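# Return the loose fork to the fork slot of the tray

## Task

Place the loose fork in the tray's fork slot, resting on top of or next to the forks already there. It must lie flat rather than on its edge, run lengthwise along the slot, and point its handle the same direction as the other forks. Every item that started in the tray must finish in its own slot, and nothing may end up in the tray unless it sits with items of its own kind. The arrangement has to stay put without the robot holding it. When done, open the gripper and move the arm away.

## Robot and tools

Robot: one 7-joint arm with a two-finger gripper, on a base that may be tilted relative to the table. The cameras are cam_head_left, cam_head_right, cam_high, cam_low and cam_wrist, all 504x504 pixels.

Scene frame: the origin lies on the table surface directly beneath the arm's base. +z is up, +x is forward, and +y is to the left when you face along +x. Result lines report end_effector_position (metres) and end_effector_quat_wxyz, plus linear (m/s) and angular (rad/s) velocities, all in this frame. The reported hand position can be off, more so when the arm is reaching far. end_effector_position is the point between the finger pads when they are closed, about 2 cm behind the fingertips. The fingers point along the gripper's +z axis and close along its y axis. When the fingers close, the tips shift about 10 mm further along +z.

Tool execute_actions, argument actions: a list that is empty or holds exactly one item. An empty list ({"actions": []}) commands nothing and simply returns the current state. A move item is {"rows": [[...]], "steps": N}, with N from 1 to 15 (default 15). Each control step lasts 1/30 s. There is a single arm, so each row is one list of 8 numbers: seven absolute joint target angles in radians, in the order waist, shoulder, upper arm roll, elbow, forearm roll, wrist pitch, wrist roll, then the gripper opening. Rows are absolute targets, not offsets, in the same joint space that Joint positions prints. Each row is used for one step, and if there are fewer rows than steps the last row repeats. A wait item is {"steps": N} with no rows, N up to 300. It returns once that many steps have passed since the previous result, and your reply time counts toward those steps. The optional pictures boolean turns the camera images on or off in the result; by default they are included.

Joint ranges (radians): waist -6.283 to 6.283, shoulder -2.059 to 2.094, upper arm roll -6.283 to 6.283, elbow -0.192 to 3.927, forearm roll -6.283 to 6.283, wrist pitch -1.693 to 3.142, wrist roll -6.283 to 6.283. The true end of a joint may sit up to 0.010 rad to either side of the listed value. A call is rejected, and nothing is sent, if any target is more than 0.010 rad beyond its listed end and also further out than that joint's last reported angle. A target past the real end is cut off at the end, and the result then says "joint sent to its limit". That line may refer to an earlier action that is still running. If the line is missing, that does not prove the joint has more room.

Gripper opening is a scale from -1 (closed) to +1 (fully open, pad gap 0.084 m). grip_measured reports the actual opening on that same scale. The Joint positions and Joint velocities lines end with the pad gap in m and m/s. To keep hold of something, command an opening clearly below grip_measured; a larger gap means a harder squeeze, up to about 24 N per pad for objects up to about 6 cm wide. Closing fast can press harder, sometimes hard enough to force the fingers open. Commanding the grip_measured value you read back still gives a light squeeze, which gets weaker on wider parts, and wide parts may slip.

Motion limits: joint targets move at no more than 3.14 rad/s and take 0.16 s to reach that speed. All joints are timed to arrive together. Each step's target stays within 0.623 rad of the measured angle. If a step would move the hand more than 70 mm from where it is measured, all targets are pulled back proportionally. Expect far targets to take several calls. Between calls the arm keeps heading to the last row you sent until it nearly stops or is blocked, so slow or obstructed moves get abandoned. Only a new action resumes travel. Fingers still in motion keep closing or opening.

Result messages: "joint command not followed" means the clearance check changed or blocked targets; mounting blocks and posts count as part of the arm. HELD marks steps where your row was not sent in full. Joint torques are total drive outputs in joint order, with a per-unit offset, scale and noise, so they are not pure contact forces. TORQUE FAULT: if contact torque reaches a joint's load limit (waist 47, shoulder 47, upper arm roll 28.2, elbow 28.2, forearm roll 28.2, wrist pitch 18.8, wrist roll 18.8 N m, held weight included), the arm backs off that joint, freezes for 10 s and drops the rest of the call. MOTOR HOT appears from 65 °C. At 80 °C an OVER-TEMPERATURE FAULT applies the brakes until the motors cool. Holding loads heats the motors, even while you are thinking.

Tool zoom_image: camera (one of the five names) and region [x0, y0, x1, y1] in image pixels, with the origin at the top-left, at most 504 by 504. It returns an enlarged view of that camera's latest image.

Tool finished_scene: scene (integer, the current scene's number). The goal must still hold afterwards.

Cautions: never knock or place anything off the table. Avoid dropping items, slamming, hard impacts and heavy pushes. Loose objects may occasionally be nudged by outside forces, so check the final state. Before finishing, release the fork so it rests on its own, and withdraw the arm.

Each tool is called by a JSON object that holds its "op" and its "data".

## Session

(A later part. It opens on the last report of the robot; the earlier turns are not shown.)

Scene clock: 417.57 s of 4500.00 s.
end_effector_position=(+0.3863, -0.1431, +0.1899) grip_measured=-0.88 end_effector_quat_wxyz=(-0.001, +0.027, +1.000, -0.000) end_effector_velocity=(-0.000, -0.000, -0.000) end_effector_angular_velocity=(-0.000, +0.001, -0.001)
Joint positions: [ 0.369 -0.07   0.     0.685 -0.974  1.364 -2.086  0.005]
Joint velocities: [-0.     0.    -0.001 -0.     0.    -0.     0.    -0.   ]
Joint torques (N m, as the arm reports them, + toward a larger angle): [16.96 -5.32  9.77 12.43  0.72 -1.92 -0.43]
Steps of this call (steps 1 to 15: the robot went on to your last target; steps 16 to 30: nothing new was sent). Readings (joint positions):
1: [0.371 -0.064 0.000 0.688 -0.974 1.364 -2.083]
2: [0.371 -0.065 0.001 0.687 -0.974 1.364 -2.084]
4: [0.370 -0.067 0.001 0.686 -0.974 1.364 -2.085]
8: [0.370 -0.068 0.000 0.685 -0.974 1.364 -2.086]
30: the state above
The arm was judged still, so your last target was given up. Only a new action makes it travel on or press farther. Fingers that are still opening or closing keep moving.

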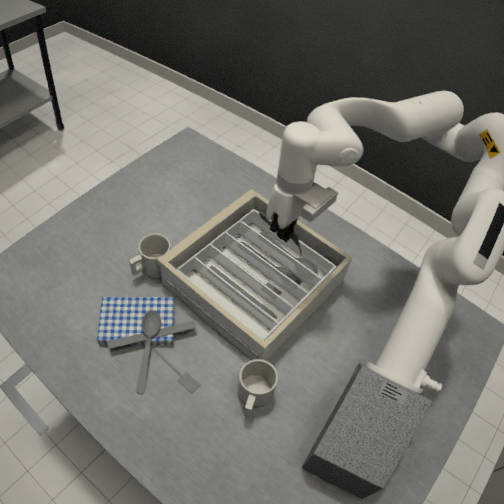

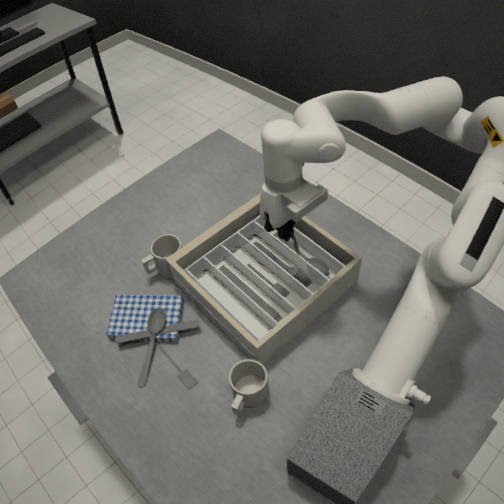

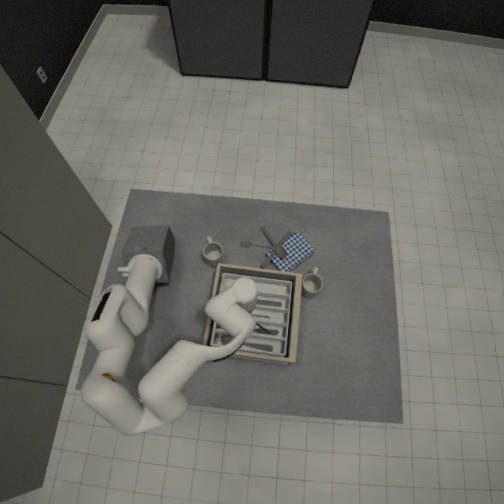

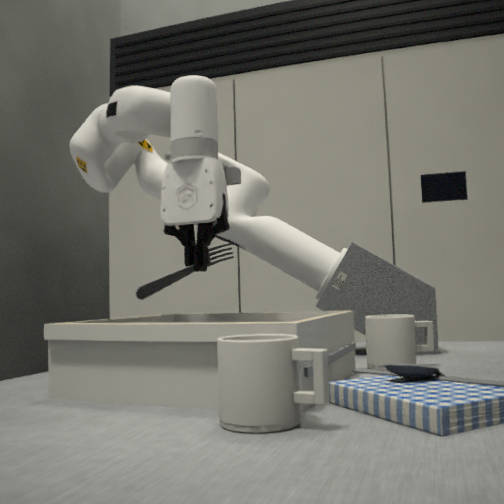

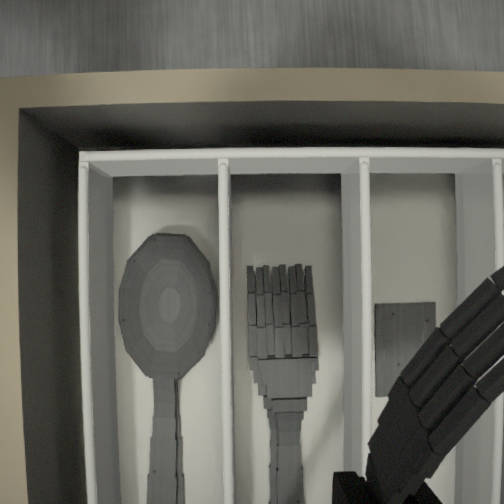

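{"op": "execute_actions", "data": {"actions": [{"rows":[[0.35,-0.133,0,0.65,-0.984,1.373,-2.55,-1]]}], "pictures": false}}

{"op": "execute_actions", "data": {"actions": [{"rows":[[0.075,-0.026,0,0.592,-1.234,1.156,-2.47,-1]]}], "pictures": false}}

{"op": "execute_actions", "data": {"actions": [{"steps":20}]}}

Scene clock: 429.80 s of 4500.00 s.
end_effector_position=(+0.3794, -0.1604, +0.1865) grip_measured=-0.88 end_effector_quat_wxyz=(-0.001, -0.188, +0.982, -0.002) end_effector_velocity=(-0.001, +0.001, -0.000) end_effector_angular_velocity=(-0.001, +0.000, +0.035)
Joint positions: [ 0.35  -0.133  0.     0.65  -0.984  1.373 -2.548  0.005]
Joint velocities: [ 0.     0.001  0.001 -0.002 -0.    -0.    -0.031 -0.   ]
Joint torques (N m, as the arm reports them, + toward a larger angle): [15.76 -5.06  9.73 12.51  0.62 -1.92 -0.56]
Steps of this call (steps 1 to 90: nothing new was sent; then 8.73 s passed at rest; steps 91 to 105: all 15 steps of this action). Readings (joint positions):
91: [0.369 -0.070 0.000 0.685 -0.975 1.364 -2.087]
92: [0.369 -0.071 0.000 0.684 -0.975 1.364 -2.097]
94: [0.366 -0.079 0.000 0.679 -0.976 1.366 -2.166]
98: [0.354 -0.118 -0.000 0.659 -0.982 1.371 -2.436]
105: the state above

Scene clock: 430.30 s of 4500.00 s.
end_effector_position=(+0.3866, -0.1633, +0.0895) grip_measured=-0.88 end_effector_quat_wxyz=(+0.001, -0.186, +0.982, -0.013) end_effector_velocity=(+0.008, +0.003, +0.001) end_effector_angular_velocity=(+0.010, -0.029, +0.003)
Joint positions: [ 0.078 -0.027  0.001  0.593 -1.232  1.157 -2.471  0.005]
Joint velocities: [-0.013  0.004  0.011  0.003 -0.024 -0.025  0.007  0.   ]
Joint torques (N m, as the arm reports them, + toward a larger angle): [17.2  -8.34  9.53  8.48  0.71 -2.17 -0.36]
Steps of this call (steps 1 to 15: all 15 steps of this action). Readings (joint positions):
1: [0.349 -0.132 0.000 0.650 -0.985 1.372 -2.548]
2: [0.342 -0.130 0.002 0.649 -0.993 1.365 -2.546]
4: [0.283 -0.108 0.006 0.639 -1.050 1.316 -2.529]
8: [0.131 -0.047 -0.004 0.602 -1.180 1.205 -2.487]
15: the state above

Scene clock: 430.97 s of 4500.00 s.
end_effector_position=(+0.3859, -0.1635, +0.0880) grip_measured=-0.88 end_effector_quat_wxyz=(-0.001, -0.187, +0.982, -0.013) end_effector_velocity=(-0.000, +0.000, -0.000) end_effector_angular_velocity=(+0.000, +0.002, -0.000)
Joint positions: [ 0.075 -0.026  0.     0.592 -1.234  1.156 -2.47   0.005]
Joint velocities: [-0.     0.    -0.001 -0.     0.001  0.     0.     0.   ]
Joint torques (N m, as the arm reports them, + toward a larger angle): [18.   -8.75  9.63  8.87  0.55 -1.95 -0.44]
Steps of this call (steps 1 to 15: the robot went on to your last target; steps 16 to 20: nothing new was sent). Readings (joint positions):
1: [0.077 -0.027 0.001 0.593 -1.233 1.157 -2.470]
2: [0.077 -0.027 0.001 0.593 -1.233 1.156 -2.470]
4: [0.076 -0.027 0.001 0.593 -1.233 1.156 -2.470]
8: [0.076 -0.026 0.000 0.592 -1.234 1.156 -2.470]
20: the state above
The arm was judged still, so your last target was given up. Only a new action makes it travel on or press farther. Fingers that are still opening or closing keep moving.

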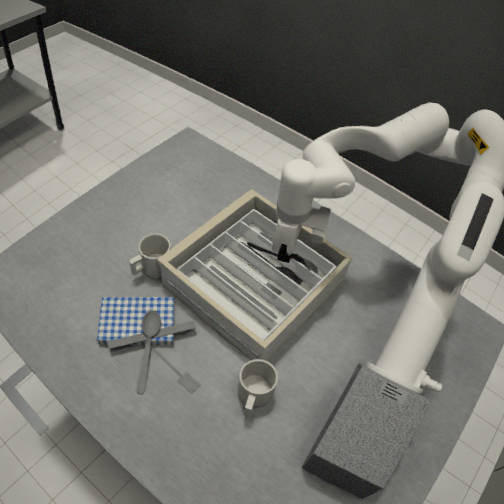

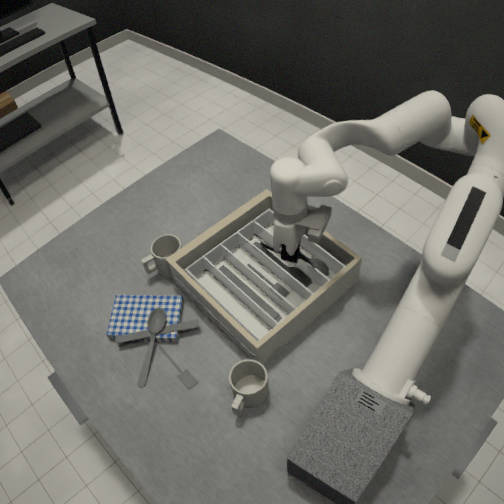

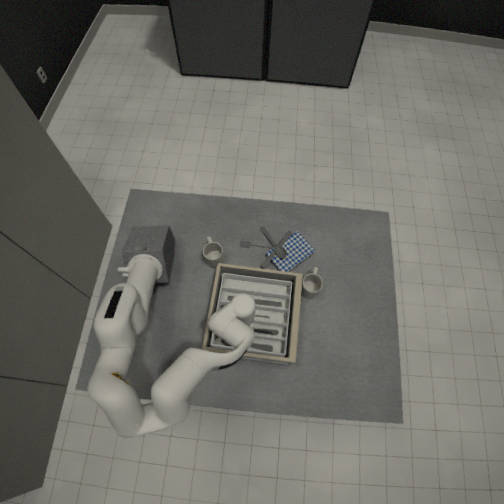

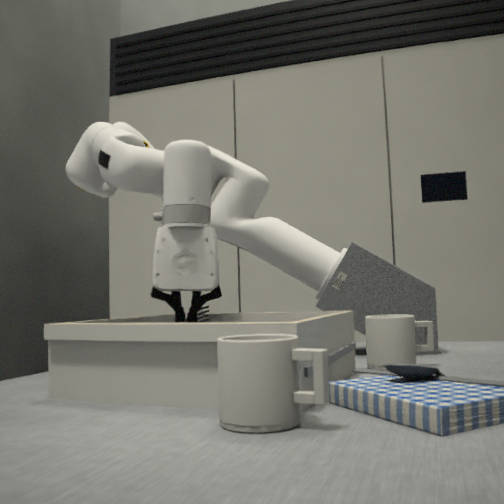

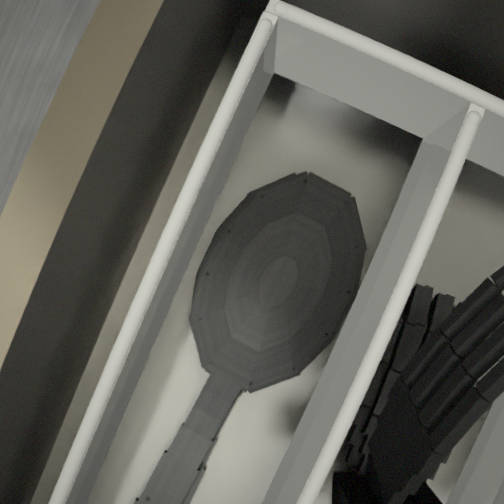

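{"op": "execute_actions", "data": {"actions": [{"rows":[[0.075,-0.026,0,0.592,-1.234,1.156,-2.47,-0.3]]}], "pictures": false}}

{"op": "execute_actions", "data": {"actions": [{"rows":[[0.3693,-0.0696,0,0.6852,-0.9745,1.3643,-2.086,-0.3]]}], "pictures": false}}

{"op": "execute_actions", "data": {"actions": [{"steps":30}]}}

Scene clock: 439.97 s of 4500.00 s.
end_effector_position=(+0.3859, -0.1635, +0.0880) grip_measured=-0.32 end_effector_quat_wxyz=(-0.001, -0.187, +0.982, -0.013) end_effector_velocity=(-0.000, -0.000, -0.001) end_effector_angular_velocity=(-0.001, +0.001, +0.002)
Joint positions: [ 0.075 -0.026  0.     0.592 -1.234  1.156 -2.47   0.03 ]
Joint velocities: [-0.     0.001 -0.001 -0.    -0.001 -0.    -0.001  0.   ]
Joint torques (N m, as the arm reports them, + toward a larger angle): [17.86 -8.43  9.55  8.42  0.65 -1.82 -0.5 ]
Steps of this call (steps 1 to 90: nothing new was sent; then 5.50 s passed at rest; steps 91 to 105: all 15 steps of this action). Readings (joint positions):
91: [0.075 -0.026 0.000 0.592 -1.234 1.156 -2.470]
92: [0.075 -0.026 0.000 0.592 -1.234 1.156 -2.470]
94: [0.075 -0.026 0.000 0.592 -1.234 1.156 -2.470]
98: [0.075 -0.026 0.000 0.592 -1.234 1.156 -2.470]
105: the state above

Scene clock: 440.47 s of 4500.00 s.
end_effector_position=(+0.3862, -0.1434, +0.1884) grip_measured=-0.32 end_effector_quat_wxyz=(-0.001, +0.024, +1.000, -0.001) end_effector_velocity=(-0.012, -0.006, -0.006) end_effector_angular_velocity=(-0.013, +0.058, -0.070)
Joint positions: [ 0.366 -0.069 -0.001  0.683 -0.977  1.362 -2.09   0.03 ]
Joint velocities: [ 0.015  0.001 -0.027  0.001  0.034  0.037  0.057 -0.   ]
Joint torques (N m, as the arm reports them, + toward a larger angle): [17.32 -5.31 10.06 12.52  0.05 -2.14 -1.03]
Steps of this call (steps 1 to 15: all 15 steps of this action). Readings (joint positions):
1: [0.076 -0.026 -0.000 0.592 -1.233 1.157 -2.469]
2: [0.081 -0.027 -0.001 0.594 -1.227 1.162 -2.459]
4: [0.130 -0.033 -0.005 0.608 -1.182 1.200 -2.392]
8: [0.285 -0.057 0.003 0.660 -1.051 1.302 -2.199]
15: the state above

Scene clock: 441.47 s of 4500.00 s.
end_effector_position=(+0.3863, -0.1431, +0.1899) grip_measured=-0.32 end_effector_quat_wxyz=(-0.001, +0.027, +1.000, -0.000) end_effector_velocity=(-0.000, -0.000, -0.000) end_effector_angular_velocity=(+0.001, +0.001, -0.001)
Joint positions: [ 0.369 -0.07  -0.     0.685 -0.975  1.364 -2.086  0.03 ]
Joint velocities: [-0.    -0.001 -0.001 -0.     0.001 -0.    -0.001 -0.   ]
Joint torques (N m, as the arm reports them, + toward a larger angle): [17.12 -5.07  9.61 12.15  0.71 -1.94 -0.46]
Steps of this call (steps 1 to 15: the robot went on to your last target; steps 16 to 30: nothing new was sent). Readings (joint positions):
1: [0.367 -0.069 -0.001 0.684 -0.976 1.363 -2.089]
2: [0.367 -0.069 -0.001 0.684 -0.976 1.364 -2.088]
4: [0.368 -0.069 -0.001 0.684 -0.975 1.364 -2.087]
8: [0.369 -0.069 -0.000 0.685 -0.975 1.364 -2.086]
30: the state above
The arm was judged still, so your last target was given up. Only a new action makes it travel on or press farther. Fingers that are still opening or closing keep moving.

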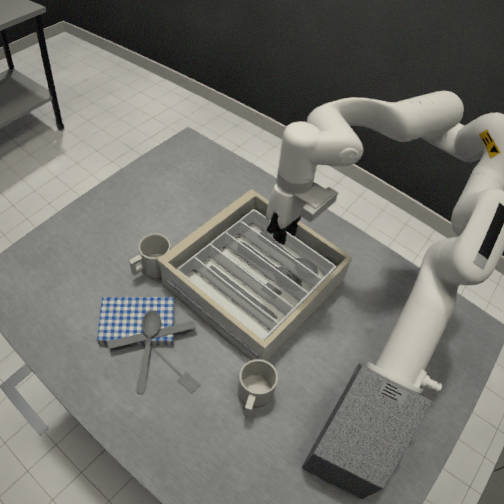

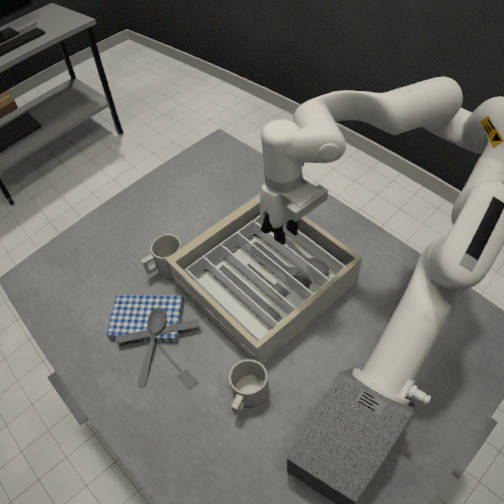

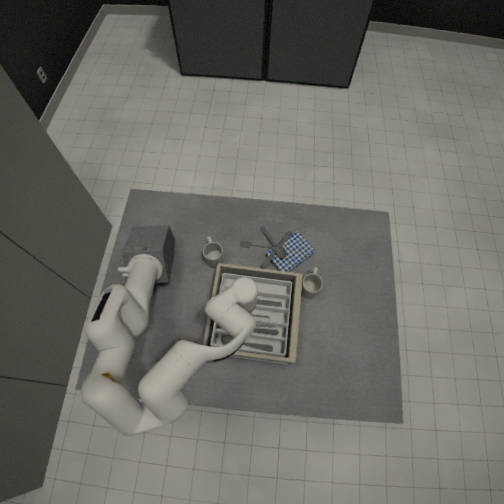

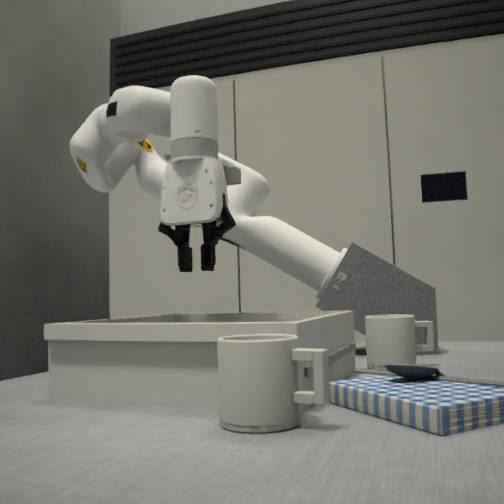

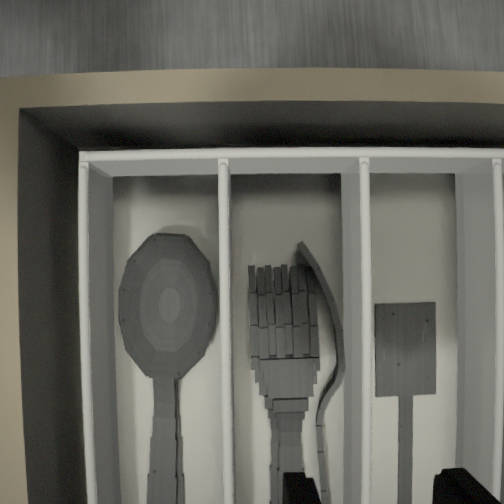

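{"op": "execute_actions", "data": {"actions": [{"rows":[[-0.0226,0.082,0,0.603,-1.332,1.054,-1.968,-1]]}], "pictures": false}}

{"op": "execute_actions", "data": {"actions": [{"steps":20}], "pictures": false}}

{"op": "execute_actions", "data": {"actions": [{"rows":[[-0.06,-0.04,0,0.535,-1.35,1.072,-2.03,-1]]}], "pictures": false}}

{"op": "execute_actions", "data": {"actions": [{"rows":[[0.3693,-0.0696,0,0.6852,-0.9745,1.3643,-2.086,-1]]}], "pictures": false}}

{"op": "execute_actions", "data": {"actions": [{"steps":30}]}}

Scene clock: 456.83 s of 4500.00 s.
end_effector_position=(+0.3871, -0.1401, +0.0547) grip_measured=-1.00 end_effector_quat_wxyz=(+0.004, +0.024, +1.000, +0.003) end_effector_velocity=(+0.025, +0.014, -0.005) end_effector_angular_velocity=(+0.056, -0.106, +0.007)
Joint positions: [-0.01   0.076  0.008  0.606 -1.322  1.061 -1.971  0.   ]
Joint velocities: [-0.089  0.021  0.052  0.007 -0.122 -0.115  0.044  0.   ]
Joint torques (N m, as the arm reports them, + toward a larger angle): [ 7.01 -3.74  2.9   4.57  0.58 -0.64 -0.59]
Steps of this call (steps 1 to 90: nothing new was sent; then 11.87 s passed at rest; steps 91 to 105: all 15 steps of this action). Readings (joint positions):
91: [0.369 -0.069 0.000 0.685 -0.975 1.363 -2.086]
92: [0.361 -0.067 0.002 0.684 -0.984 1.355 -2.083]
94: [0.303 -0.044 0.006 0.674 -1.040 1.306 -2.064]
98: [0.146 0.017 -0.002 0.638 -1.177 1.189 -2.019]
105: the state above

Scene clock: 457.50 s of 4500.00 s.
end_effector_position=(+0.3880, -0.1389, +0.0533) grip_measured=-1.00 end_effector_quat_wxyz=(+0.006, +0.022, +1.000, +0.004) end_effector_velocity=(-0.001, +0.001, -0.000) end_effector_angular_velocity=(-0.000, +0.000, +0.007)
Joint positions: [-0.017  0.081  0.011  0.605 -1.333  1.054 -1.968  0.   ]
Joint velocities: [ 0.001  0.004  0.    -0.001 -0.001 -0.    -0.002  0.   ]
Joint torques (N m, as the arm reports them, + toward a larger angle): [-6.21  6.25 -2.78 -4.03  0.12 -0.27 -0.5 ]
Steps of this call (steps 1 to 20: the robot went on to your last target). Readings (joint positions):
1: [-0.012 0.077 0.009 0.606 -1.325 1.058 -1.970]
2: [-0.013 0.077 0.009 0.606 -1.327 1.056 -1.969]
4: [-0.015 0.078 0.009 0.606 -1.329 1.054 -1.968]
8: [-0.016 0.078 0.009 0.606 -1.331 1.053 -1.968]
20: the state above

Scene clock: 458.00 s of 4500.00 s.
end_effector_position=(+0.3727, -0.1700, +0.0544) grip_measured=-1.00 end_effector_quat_wxyz=(+0.009, +0.016, +1.000, -0.006) end_effector_velocity=(+0.000, -0.003, +0.001) end_effector_angular_velocity=(-0.003, -0.002, -0.004)
Joint positions: [-0.053 -0.038  0.012  0.534 -1.35   1.063 -2.03   0.   ]
Joint velocities: [-0.001 -0.009 -0.001 -0.002 -0.001  0.002 -0.003  0.   ]
Joint torques (N m, as the arm reports them, + toward a larger angle): [-9.72 -4.34 -3.43  0.15 -0.19  8.05 -0.54]
Steps of this call (steps 1 to 15: all 15 steps of this action). Readings (joint positions):
1: [-0.017 0.080 0.011 0.605 -1.333 1.054 -1.969]
2: [-0.019 0.074 0.012 0.600 -1.334 1.053 -1.973]
4: [-0.032 0.030 0.013 0.573 -1.342 1.055 -1.997]
8: [-0.051 -0.030 0.012 0.538 -1.348 1.062 -2.025]
15: the state above

Scene clock: 458.50 s of 4500.00 s.
end_effector_position=(+0.3875, -0.1439, +0.1864) grip_measured=-1.00 end_effector_quat_wxyz=(+0.001, +0.027, +1.000, -0.001) end_effector_velocity=(-0.019, +0.014, +0.055) end_effector_angular_velocity=(+0.022, +0.048, +0.015)
Joint positions: [ 0.358 -0.069  0.002  0.681 -0.986  1.355 -2.084  0.   ]
Joint velocities: [ 0.181 -0.015 -0.02   0.057  0.17   0.139 -0.024  0.   ]
Joint torques (N m, as the arm reports them, + toward a larger angle): [ 9.92 -4.65  7.97 10.32 -0.25 -1.78 -0.45]
Steps of this call (steps 1 to 15: all 15 steps of this action). Readings (joint positions):
1: [-0.053 -0.038 0.012 0.534 -1.349 1.063 -2.030]
2: [-0.046 -0.039 0.009 0.537 -1.341 1.072 -2.031]
4: [0.007 -0.041 -0.009 0.553 -1.285 1.125 -2.040]
8: [0.175 -0.053 -0.004 0.615 -1.142 1.236 -2.061]
15: the state above

Scene clock: 459.50 s of 4500.00 s.
end_effector_position=(+0.3863, -0.1431, +0.1899) grip_measured=-1.00 end_effector_quat_wxyz=(-0.001, +0.027, +1.000, -0.000) end_effector_velocity=(+0.000, +0.000, +0.000) end_effector_angular_velocity=(-0.000, -0.000, +0.001)
Joint positions: [ 0.369 -0.07  -0.     0.685 -0.975  1.364 -2.086  0.   ]
Joint velocities: [-0.     0.     0.001  0.    -0.     0.    -0.     0.   ]
Joint torques (N m, as the arm reports them, + toward a larger angle): [16.86 -5.23  9.78 12.32  0.75 -1.93 -0.44]
Steps of this call (steps 1 to 30: the robot went on to your last target). Readings (joint positions):
1: [0.362 -0.069 0.001 0.682 -0.982 1.359 -2.085]
2: [0.364 -0.069 -0.000 0.683 -0.979 1.361 -2.085]
4: [0.366 -0.069 -0.002 0.683 -0.977 1.363 -2.086]
8: [0.367 -0.069 -0.001 0.684 -0.975 1.364 -2.086]
30: the state above
The arm was judged still, so your last target was given up. Only a new action makes it travel on or press farther. Fingers that are still opening or closing keep moving.

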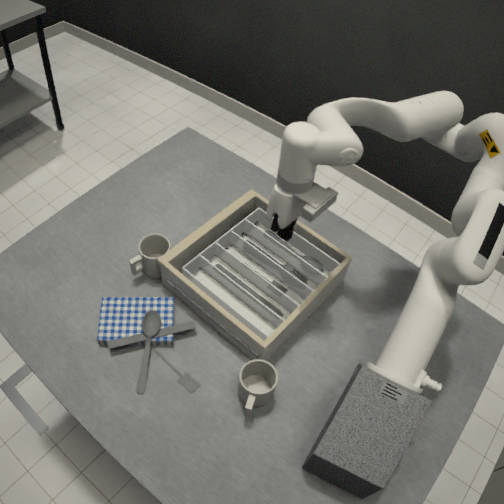

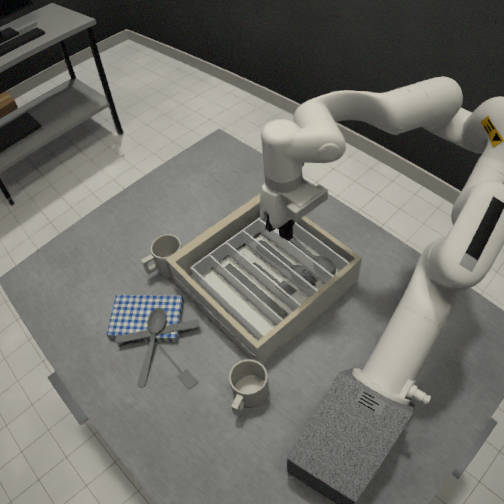

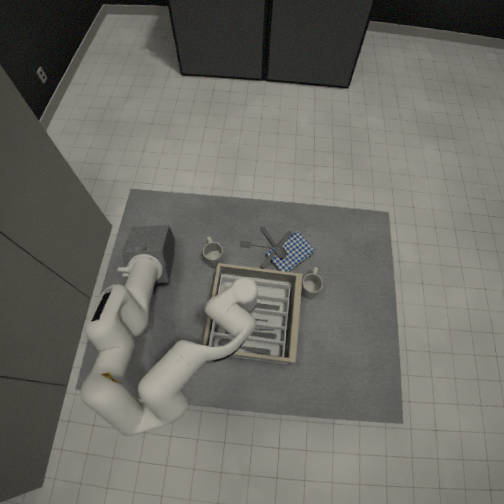

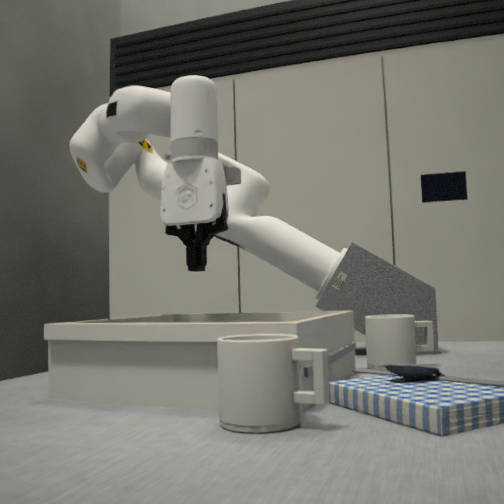

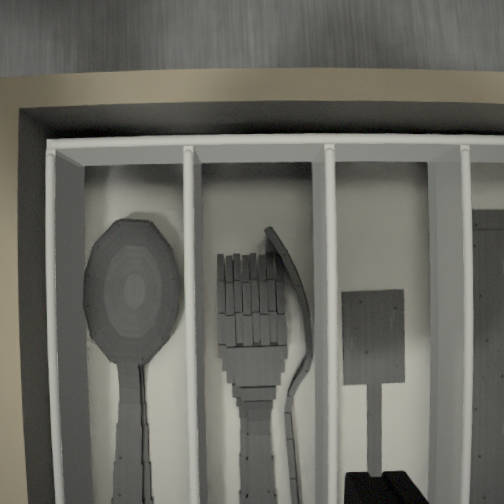

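{"op": "execute_actions", "data": {"actions": [{"rows":[[0.341,-0.161,0,0.634,-0.988,1.378,-2.13,-1]]}], "pictures": false}}

{"op": "execute_actions", "data": {"actions": [{"rows":[[-0.051,-0.0095,0,0.552,-1.3455,1.0675,-2.0145,-1]]}], "pictures": false}}

{"op": "execute_actions", "data": {"actions": [{"steps":15}], "pictures": false}}

{"op": "execute_actions", "data": {"actions": [{"rows":[[-0.09,-0.138,0,0.481,-1.364,1.086,-2.08,-1]]}], "pictures": false}}

{"op": "execute_actions", "data": {"actions": [{"rows":[[0.3693,-0.0696,0,0.6852,-0.9745,1.3643,-2.086,-1]]}], "pictures": false}}

{"op": "execute_actions", "data": {"actions": [{"steps":30}]}}

Scene clock: 480.30 s of 4500.00 s.
end_effector_position=(+0.3757, -0.1680, +0.1845) grip_measured=-1.00 end_effector_quat_wxyz=(-0.002, +0.027, +1.000, -0.004) end_effector_velocity=(-0.000, -0.001, -0.000) end_effector_angular_velocity=(-0.000, +0.000, -0.001)
Joint positions: [ 0.341 -0.16   0.     0.634 -0.988  1.378 -2.13   0.   ]
Joint velocities: [-0.001 -0.003  0.    -0.001 -0.     0.001 -0.001  0.   ]
Joint torques (N m, as the arm reports them, + toward a larger angle): [14.98 -4.31  9.38 12.01  0.6  -1.84 -0.38]
Steps of this call (steps 1 to 90: nothing new was sent; then 17.30 s passed at rest; steps 91 to 105: all 15 steps of this action). Readings (joint positions):
91: [0.369 -0.070 0.000 0.685 -0.975 1.364 -2.086]
92: [0.367 -0.077 0.001 0.680 -0.976 1.365 -2.091]
94: [0.356 -0.115 0.001 0.658 -0.981 1.371 -2.109]
98: [0.342 -0.156 -0.001 0.638 -0.987 1.377 -2.127]
105: the state above

Scene clock: 480.80 s of 4500.00 s.
end_effector_position=(+0.3773, -0.1673, +0.0553) grip_measured=-1.00 end_effector_quat_wxyz=(+0.006, +0.023, +1.000, -0.008) end_effector_velocity=(+0.023, +0.016, -0.003) end_effector_angular_velocity=(+0.052, -0.102, +0.016)
Joint positions: [-0.039 -0.015  0.008  0.556 -1.337  1.074 -2.017  0.   ]
Joint velocities: [-0.073  0.023  0.045  0.004 -0.105 -0.114  0.038  0.   ]
Joint torques (N m, as the arm reports them, + toward a larger angle): [ 4.69 -2.08  2.7   2.61  0.01 -1.02 -0.51]
Steps of this call (steps 1 to 15: all 15 steps of this action). Readings (joint positions):
1: [0.340 -0.160 0.000 0.634 -0.989 1.377 -2.130]
2: [0.333 -0.157 0.002 0.633 -0.997 1.369 -2.127]
4: [0.273 -0.135 0.006 0.623 -1.054 1.318 -2.108]
8: [0.110 -0.071 -0.002 0.585 -1.198 1.196 -2.062]
15: the state above

Scene clock: 481.30 s of 4500.00 s.
end_effector_position=(+0.3777, -0.1660, +0.0541) grip_measured=-1.00 end_effector_quat_wxyz=(+0.008, +0.021, +1.000, -0.007) end_effector_velocity=(-0.000, +0.003, +0.000) end_effector_angular_velocity=(-0.002, -0.002, +0.011)
Joint positions: [-0.045 -0.011  0.011  0.555 -1.346  1.068 -2.015  0.   ]
Joint velocities: [ 0.001  0.006  0.004 -0.001 -0.003  0.001 -0.     0.   ]
Joint torques (N m, as the arm reports them, + toward a larger angle): [-8.42  7.02 -3.06 -4.62  0.39 -0.73 -0.37]
Steps of this call (steps 1 to 15: the robot went on to your last target). Readings (joint positions):
1: [-0.041 -0.015 0.009 0.556 -1.340 1.071 -2.016]
2: [-0.042 -0.014 0.009 0.556 -1.342 1.069 -2.016]
4: [-0.043 -0.014 0.009 0.556 -1.343 1.067 -2.015]
8: [-0.045 -0.014 0.009 0.555 -1.345 1.067 -2.015]
15: the state above
The arm was judged still, so your last target was given up. Only a new action makes it travel on or press farther. Fingers that are still opening or closing keep moving.

Scene clock: 491.60 s of 4500.00 s.
end_effector_position=(+0.3645, -0.1706, +0.0594) grip_measured=-1.00 end_effector_quat_wxyz=(+0.025, +0.005, +1.000, +0.017) end_effector_velocity=(-0.000, -0.000, -0.000) end_effector_angular_velocity=(+0.000, +0.001, +0.001)
Joint positions: [-0.078 -0.118  0.014  0.474 -1.361  0.996 -2.075  0.   ]
Joint velocities: [ 0.     0.    -0.001  0.    -0.    -0.    -0.001  0.   ]
Joint torques (N m, as the arm reports them, + toward a larger angle): [14.65 -9.11  8.63  6.59  0.61 -2.01 -0.43]
TORQUE FAULT: the external load on joint 6 (wrist pitch) reached its load limit, and the arm stopped for 10 seconds. The arm's remaining commands of this call were not run. Joint 6 (wrist pitch) moved back by up to 3 degrees. The arm holds there, with its grip as last carried out, and accepts commands again: back off and push less far. The arm stops again, at the same cost, whenever a joint's load reaches its limit.
The stop began at step 9 of this call (marked STOPPED below). From that step on the arm followed nothing that you had sent. 7 steps, steps kept back included, did not run and will not run. Nothing is kept back now, and the robot has no last target.
Steps of this call (steps 1 to 8: the first 8 steps of this action; steps 9 to 309: the stop). Readings (joint positions):
1: [-0.045 -0.012 0.011 0.554 -1.346 1.068 -2.015]
2: [-0.047 -0.018 0.012 0.550 -1.348 1.067 -2.020]
4: [-0.061 -0.063 0.012 0.520 -1.355 1.068 -2.045]
8: [-0.078 -0.118 0.014 0.474 -1.361 1.049 -2.075]
9: [-0.078 -0.118 0.014 0.473 -1.361 1.042 -2.075] STOPPED
309: the state above

Scene clock: 491.63 s of 4500.00 s.
end_effector_position=(+0.3645, -0.1706, +0.0594) grip_measured=-1.00 end_effector_quat_wxyz=(+0.025, +0.005, +1.000, +0.017) end_effector_velocity=(+0.000, +0.000, +0.000) end_effector_angular_velocity=(-0.000, -0.002, +0.001)
Joint positions: [-0.078 -0.118  0.014  0.474 -1.361  0.996 -2.075  0.   ]
Joint velocities: [-0.    -0.     0.001  0.    -0.001 -0.    -0.     0.   ]
Joint torques (N m, as the arm reports them, + toward a larger angle): [14.84 -8.62  8.54  6.74  0.66 -2.06 -0.5 ]
A stop began in an earlier call of the same reply, so what this call sent did not run. Send another action.
Steps of this call (step 1: nothing new was sent). Readings (joint positions):
1: the state above

Scene clock: 491.67 s of 4500.00 s.
end_effector_position=(+0.3645, -0.1706, +0.0594) grip_measured=-1.00 end_effector_quat_wxyz=(+0.025, +0.005, +1.000, +0.017) end_effector_velocity=(+0.000, -0.000, +0.000) end_effector_angular_velocity=(+0.000, -0.000, -0.001)
Joint positions: [-0.078 -0.118  0.014  0.474 -1.361  0.996 -2.075  0.   ]
Joint velocities: [ 0.    -0.001  0.     0.     0.001 -0.    -0.     0.   ]
Joint torques (N m, as the arm reports them, + toward a larger angle): [14.73 -8.7   8.71  6.73  0.6  -1.99 -0.39]
A stop began in an earlier call of the same reply, so what this call sent did not run. Send another action.
Steps of this call (step 1: nothing new was sent). Readings (joint positions):
1: the state above

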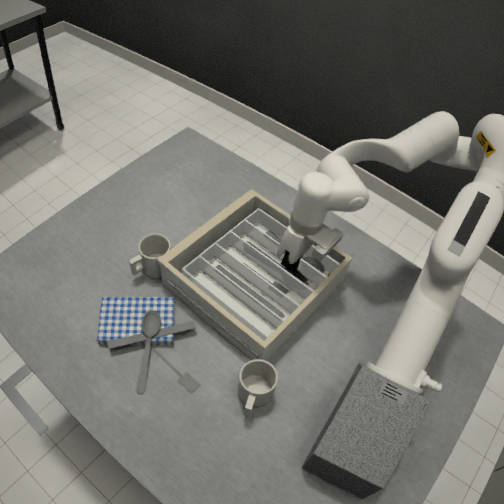

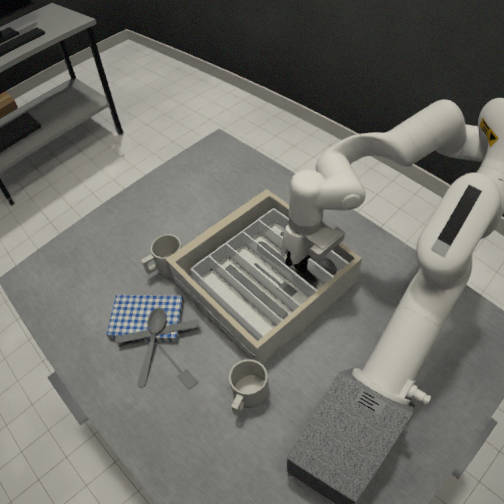

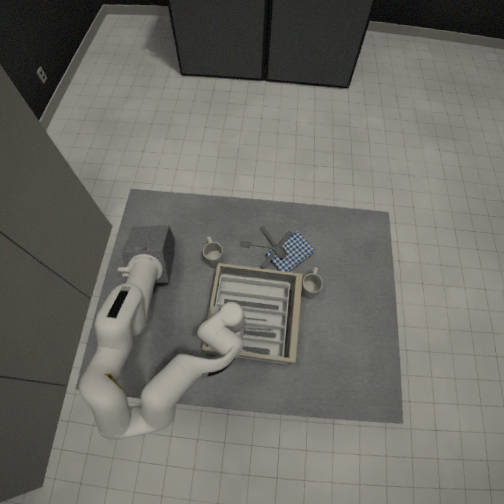

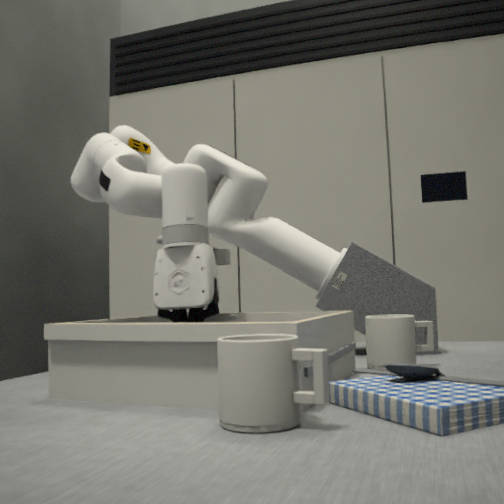

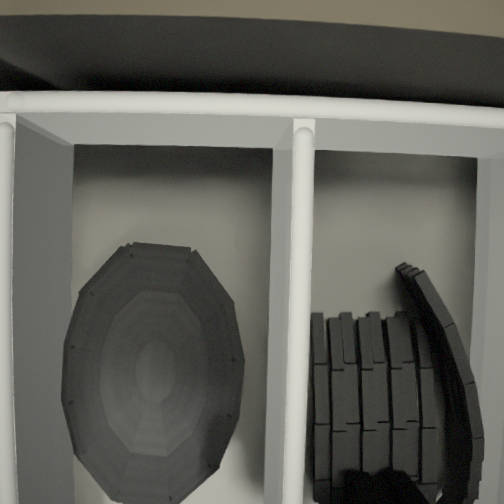

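{"op": "execute_actions", "data": {"actions": [{"rows":[[0.341,-0.161,0,0.634,-0.988,1.378,-2.13,-1]]}], "pictures": false}}

{"op": "execute_actions", "data": {"actions": [{"rows":[[0.341,-0.161,0,0.634,-0.988,1.378,-3.66,-1]]}], "pictures": false}}

{"op": "execute_actions", "data": {"actions": [{"steps":15}], "pictures": false}}

{"op": "execute_actions", "data": {"actions": [{"rows":[[0.011,-0.0777,0,0.45,-1.3065,1.076,-3.55,-1]]}], "pictures": false}}

{"op": "execute_actions", "data": {"actions": [{"steps":20}]}}

Scene clock: 522.53 s of 4500.00 s.
end_effector_position=(+0.3766, -0.1681, +0.1829) grip_measured=-1.00 end_effector_quat_wxyz=(+0.000, +0.027, +1.000, -0.004) end_effector_velocity=(-0.028, -0.007, +0.002) end_effector_angular_velocity=(-0.025, +0.116, -0.002)
Joint positions: [ 0.335 -0.161  0.001  0.631 -0.995  1.371 -2.129  0.   ]
Joint velocities: [ 0.071 -0.001 -0.047  0.014  0.094  0.114 -0.015  0.   ]
Joint torques (N m, as the arm reports them, + toward a larger angle): [13.09 -4.13  8.94 11.58  0.15 -1.76 -0.54]
Steps of this call (steps 1 to 90: nothing new was sent; then 27.37 s passed at rest; steps 91 to 105: all 15 steps of this action). Readings (joint positions):
91: [-0.077 -0.118 0.013 0.475 -1.360 0.997 -2.075]
92: [-0.069 -0.119 0.012 0.477 -1.352 1.007 -2.076]
94: [-0.007 -0.124 0.006 0.499 -1.293 1.068 -2.085]
98: [0.180 -0.145 0.007 0.575 -1.132 1.230 -2.109]
105: the state above

Scene clock: 523.03 s of 4500.00 s.
end_effector_position=(+0.3756, -0.1683, +0.1843) grip_measured=-1.00 end_effector_quat_wxyz=(-0.004, -0.499, +0.867, -0.002) end_effector_velocity=(+0.000, +0.000, +0.001) end_effector_angular_velocity=(+0.013, +0.021, +2.826)
Joint positions: [ 0.341 -0.161 -0.     0.634 -0.988  1.378 -3.229  0.   ]
Joint velocities: [ 0.002 -0.    -0.     0.001  0.001  0.    -2.826  0.   ]
Joint torques (N m, as the arm reports them, + toward a larger angle): [15.09 -4.33  9.53 11.98  0.63 -1.84 -0.41]
Steps of this call (steps 1 to 15: all 15 steps of this action). Readings (joint positions):
1: [0.337 -0.161 0.000 0.631 -0.992 1.374 -2.130]
2: [0.337 -0.161 -0.001 0.632 -0.991 1.375 -2.141]
4: [0.338 -0.161 -0.001 0.632 -0.990 1.377 -2.210]
8: [0.339 -0.161 -0.001 0.633 -0.989 1.378 -2.550]
15: the state above

Scene clock: 523.53 s of 4500.00 s.
end_effector_position=(+0.3757, -0.1683, +0.1844) grip_measured=-1.00 end_effector_quat_wxyz=(-0.004, -0.672, +0.740, -0.002) end_effector_velocity=(-0.000, -0.000, -0.000) end_effector_angular_velocity=(+0.000, +0.001, +0.006)
Joint positions: [ 0.341 -0.161 -0.     0.634 -0.988  1.378 -3.659  0.   ]
Joint velocities: [-0.    -0.    -0.001  0.     0.    -0.    -0.007  0.   ]
Joint torques (N m, as the arm reports them, + toward a larger angle): [15.07 -4.39  9.43 11.96  0.64 -1.92 -0.45]
Steps of this call (steps 1 to 15: the robot went on to your last target). Readings (joint positions):
1: [0.341 -0.161 -0.000 0.634 -0.988 1.378 -3.322]
2: [0.341 -0.161 -0.000 0.634 -0.988 1.378 -3.407]
4: [0.341 -0.161 -0.000 0.634 -0.988 1.378 -3.544]
8: [0.341 -0.161 -0.000 0.634 -0.988 1.378 -3.647]
15: the state above

Scene clock: 524.03 s of 4500.00 s.
end_effector_position=(+0.3414, -0.1530, +0.0646) grip_measured=-1.00 end_effector_quat_wxyz=(+0.002, +0.693, -0.721, -0.000) end_effector_velocity=(+0.015, +0.006, -0.002) end_effector_angular_velocity=(+0.034, -0.062, -0.004)
Joint positions: [ 0.015 -0.079 -0.     0.452 -1.301  1.081 -3.552  0.   ]
Joint velocities: [-0.047  0.003  0.021  0.    -0.068 -0.073  0.024  0.   ]
Joint torques (N m, as the arm reports them, + toward a larger angle): [17.02 -7.68  9.01  7.11  0.57 -2.31 -0.36]
Steps of this call (steps 1 to 15: all 15 steps of this action). Readings (joint positions):
1: [0.340 -0.161 0.000 0.634 -0.989 1.377 -3.659]
2: [0.333 -0.159 0.002 0.630 -0.998 1.368 -3.656]
4: [0.275 -0.146 0.005 0.601 -1.056 1.312 -3.637]
8: [0.127 -0.106 -0.002 0.514 -1.193 1.184 -3.589]
15: the state above

Scene clock: 524.70 s of 4500.00 s.
end_effector_position=(+0.3413, -0.1522, +0.0638) grip_measured=-1.00 end_effector_quat_wxyz=(-0.000, +0.693, -0.721, -0.000) end_effector_velocity=(-0.001, +0.000, -0.001) end_effector_angular_velocity=(-0.000, +0.003, +0.002)
Joint positions: [ 0.011 -0.078  0.001  0.451 -1.307  1.076 -3.55   0.   ]
Joint velocities: [-0.001  0.001 -0.    -0.001  0.001  0.    -0.001  0.   ]
Joint torques (N m, as the arm reports them, + toward a larger angle): [13.45 -6.38  7.86  5.    0.92 -1.87 -0.46]
Steps of this call (steps 1 to 15: the robot went on to your last target; steps 16 to 20: nothing new was sent). Readings (joint positions):
1: [0.014 -0.079 0.000 0.452 -1.303 1.079 -3.551]
2: [0.014 -0.079 0.001 0.452 -1.304 1.078 -3.551]
4: [0.013 -0.079 0.001 0.452 -1.305 1.077 -3.550]
8: [0.012 -0.078 0.001 0.451 -1.306 1.076 -3.550]
20: the state above
The arm was judged still, so your last target was given up. Only a new action makes it travel on or press farther. Fingers that are still opening or closing keep moving.

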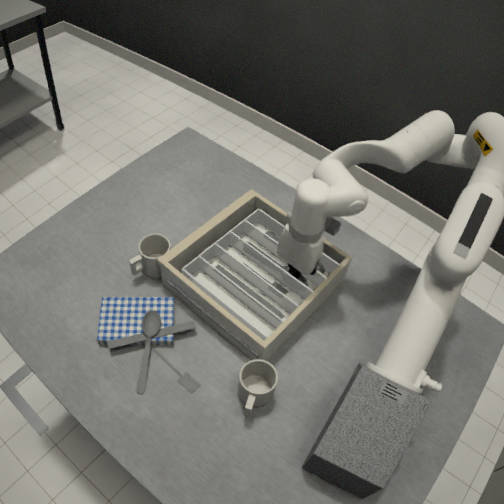

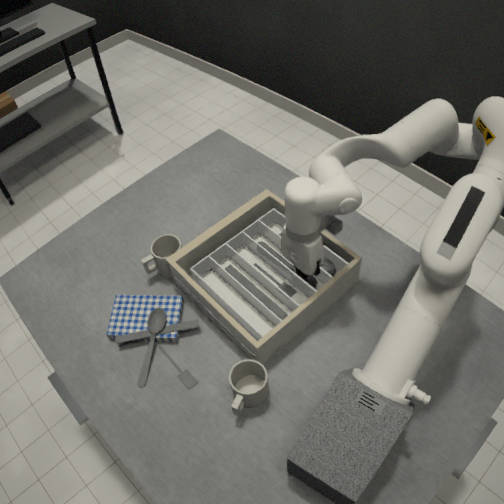

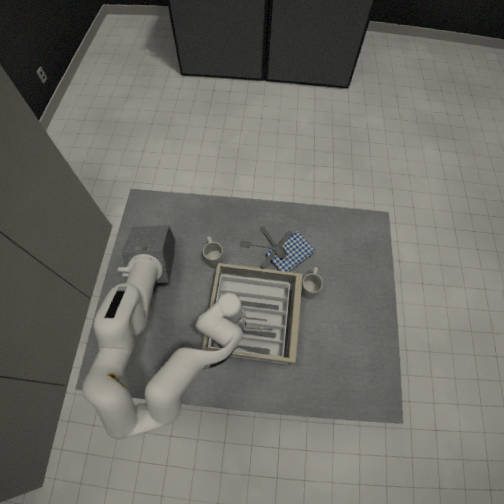

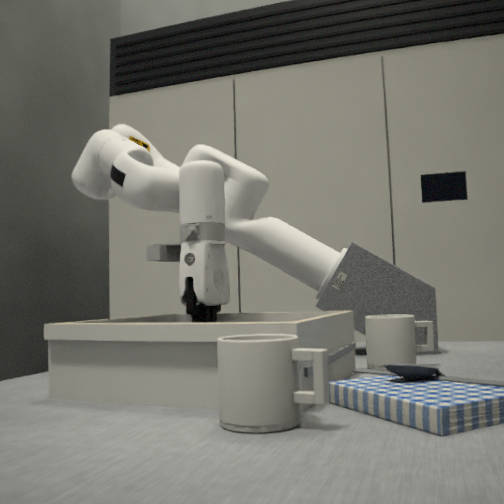

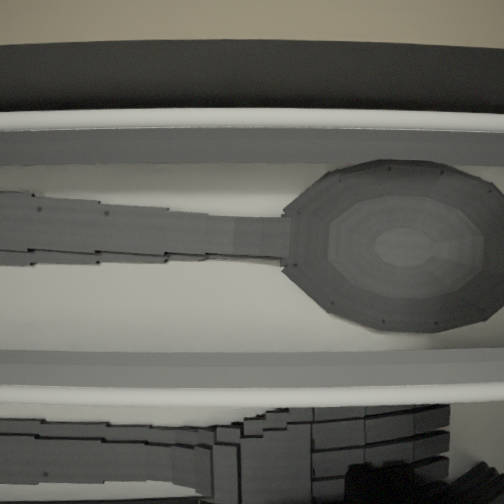

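Light contact. Drag.

{"op": "execute_actions", "data": {"actions": [{"rows":[[-0.02,-0.15,0,0.409,-1.325,1.08,-3.587,-1]]}], "pictures": false}}

{"op": "execute_actions", "data": {"actions": [{"rows":[[0.3693,-0.0696,0,0.6852,-0.9745,1.3643,-3.3,-1]]}], "pictures": false}}

{"op": "execute_actions", "data": {"actions": [{"rows":[[0.3693,-0.0696,0,0.6852,-0.9745,1.3643,-2.086,-1]]}], "pictures": false}}

{"op": "execute_actions", "data": {"actions": [{"steps":30}]}}

Scene clock: 533.50 s of 4500.00 s.
end_effector_position=(+0.3314, -0.1705, +0.0608) grip_measured=-1.00 end_effector_quat_wxyz=(+0.005, +0.694, -0.720, +0.005) end_effector_velocity=(+0.003, +0.000, +0.003) end_effector_angular_velocity=(+0.002, -0.011, -0.002)
Joint positions: [-0.02  -0.149 -0.     0.409 -1.325  1.08  -3.587  0.   ]
Joint velocities: [ 0.002 -0.004  0.004  0.002 -0.002 -0.002  0.002  0.   ]
Joint torques (N m, as the arm reports them, + toward a larger angle): [13.41 -7.72  8.32  6.73  0.61 -1.98 -0.41]
Steps of this call (steps 1 to 90: nothing new was sent; then 5.30 s passed at rest; steps 91 to 105: all 15 steps of this action). Readings (joint positions):
91: [0.011 -0.078 0.000 0.450 -1.307 1.076 -3.550]
92: [0.008 -0.085 0.001 0.445 -1.309 1.076 -3.555]
94: [-0.005 -0.116 0.002 0.426 -1.316 1.076 -3.570]
98: [-0.020 -0.145 -0.004 0.409 -1.323 1.082 -3.584]
105: the state above

Scene clock: 534.00 s of 4500.00 s.
end_effector_position=(+0.3869, -0.1433, +0.1881) grip_measured=-1.00 end_effector_quat_wxyz=(+0.002, -0.552, +0.834, -0.001) end_effector_velocity=(-0.015, +0.004, +0.023) end_effector_angular_velocity=(-0.008, +0.097, -0.129)
Joint positions: [ 0.362 -0.072  0.003  0.679 -0.983  1.356 -3.308  0.   ]
Joint velocities: [ 0.112  0.031 -0.042  0.067  0.129  0.121  0.111  0.   ]
Joint torques (N m, as the arm reports them, + toward a larger angle): [12.16 -5.07  8.56 10.66  0.2  -1.91 -0.61]
Steps of this call (steps 1 to 15: all 15 steps of this action). Readings (joint positions):
1: [-0.020 -0.149 -0.000 0.409 -1.324 1.081 -3.586]
2: [-0.013 -0.148 -0.001 0.413 -1.317 1.088 -3.580]
4: [0.043 -0.135 -0.005 0.451 -1.264 1.134 -3.536]
8: [0.201 -0.104 0.001 0.568 -1.126 1.241 -3.424]
15: the state above

Scene clock: 534.50 s of 4500.00 s.
end_effector_position=(+0.3862, -0.1432, +0.1897) grip_measured=-1.00 end_effector_quat_wxyz=(-0.001, -0.052, +0.999, -0.000) end_effector_velocity=(+0.000, +0.000, +0.001) end_effector_angular_velocity=(-0.003, -0.001, -1.917)
Joint positions: [ 0.369 -0.07  -0.     0.685 -0.975  1.364 -2.243  0.   ]
Joint velocities: [ 0.002  0.001 -0.001  0.002  0.001  0.     1.916  0.   ]
Joint torques (N m, as the arm reports them, + toward a larger angle): [17.03 -5.26  9.7  12.33  0.47 -1.82 -1.59]
Steps of this call (steps 1 to 15: all 15 steps of this action). Readings (joint positions):
1: [0.364 -0.071 0.001 0.681 -0.980 1.359 -3.304]
2: [0.365 -0.070 -0.000 0.681 -0.978 1.361 -3.292]
4: [0.366 -0.070 -0.001 0.682 -0.977 1.363 -3.220]
8: [0.367 -0.070 -0.001 0.684 -0.975 1.364 -2.878]
15: the state above

Scene clock: 535.50 s of 4500.00 s.
end_effector_position=(+0.3863, -0.1431, +0.1899) grip_measured=-1.00 end_effector_quat_wxyz=(-0.001, +0.027, +1.000, -0.000) end_effector_velocity=(+0.000, -0.000, +0.000) end_effector_angular_velocity=(+0.000, -0.000, -0.001)
Joint positions: [ 0.369 -0.07  -0.     0.685 -0.975  1.364 -2.086  0.   ]
Joint velocities: [ 0.    -0.001  0.    -0.     0.     0.    -0.     0.   ]
Joint torques (N m, as the arm reports them, + toward a larger angle): [16.86 -5.02  9.7  12.2   0.65 -1.9  -0.45]
Steps of this call (steps 1 to 30: the robot went on to your last target). Readings (joint positions):
1: [0.369 -0.070 -0.000 0.685 -0.975 1.364 -2.187]
2: [0.369 -0.070 -0.000 0.685 -0.975 1.364 -2.146]
4: [0.369 -0.070 -0.000 0.685 -0.975 1.364 -2.105]
8: [0.369 -0.070 -0.000 0.685 -0.975 1.364 -2.089]
30: the state above
The arm was judged still, so your last target was given up. Only a new action makes it travel on or press farther. Fingers that are still opening or closing keep moving.

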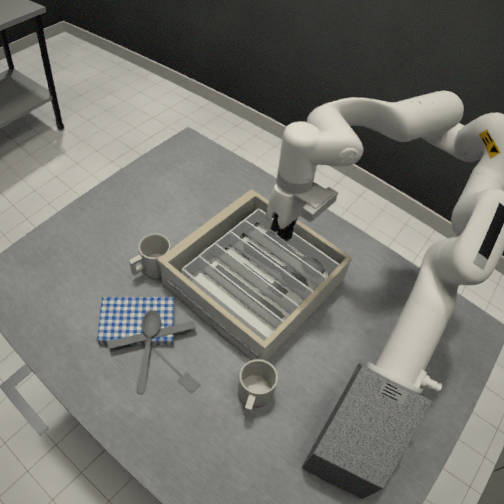

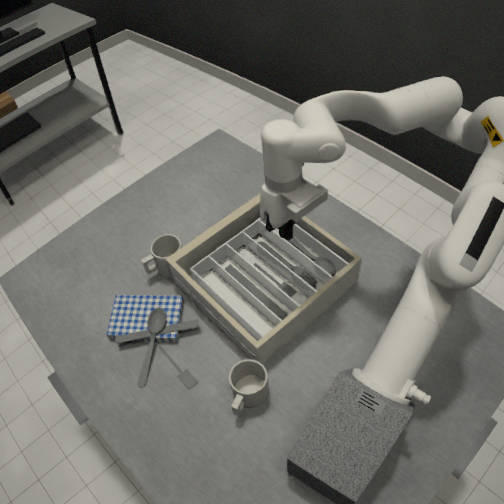

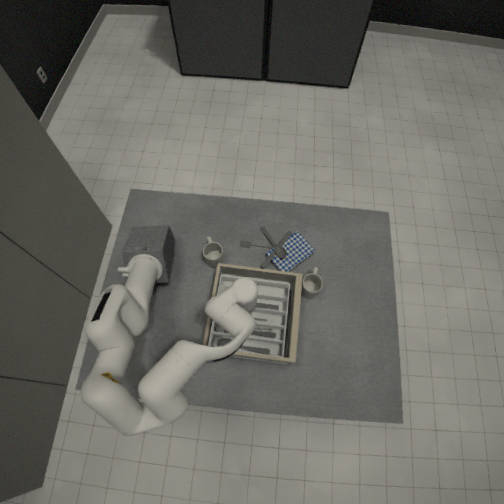

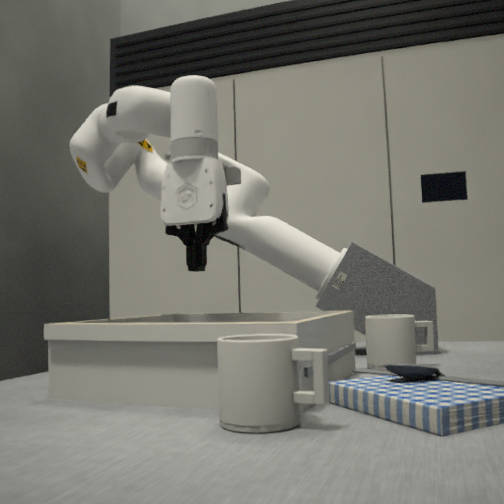

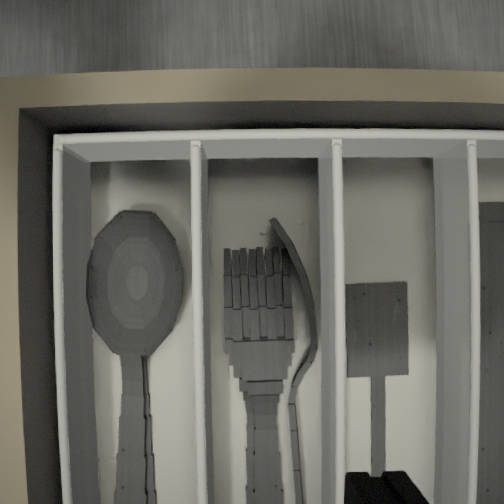

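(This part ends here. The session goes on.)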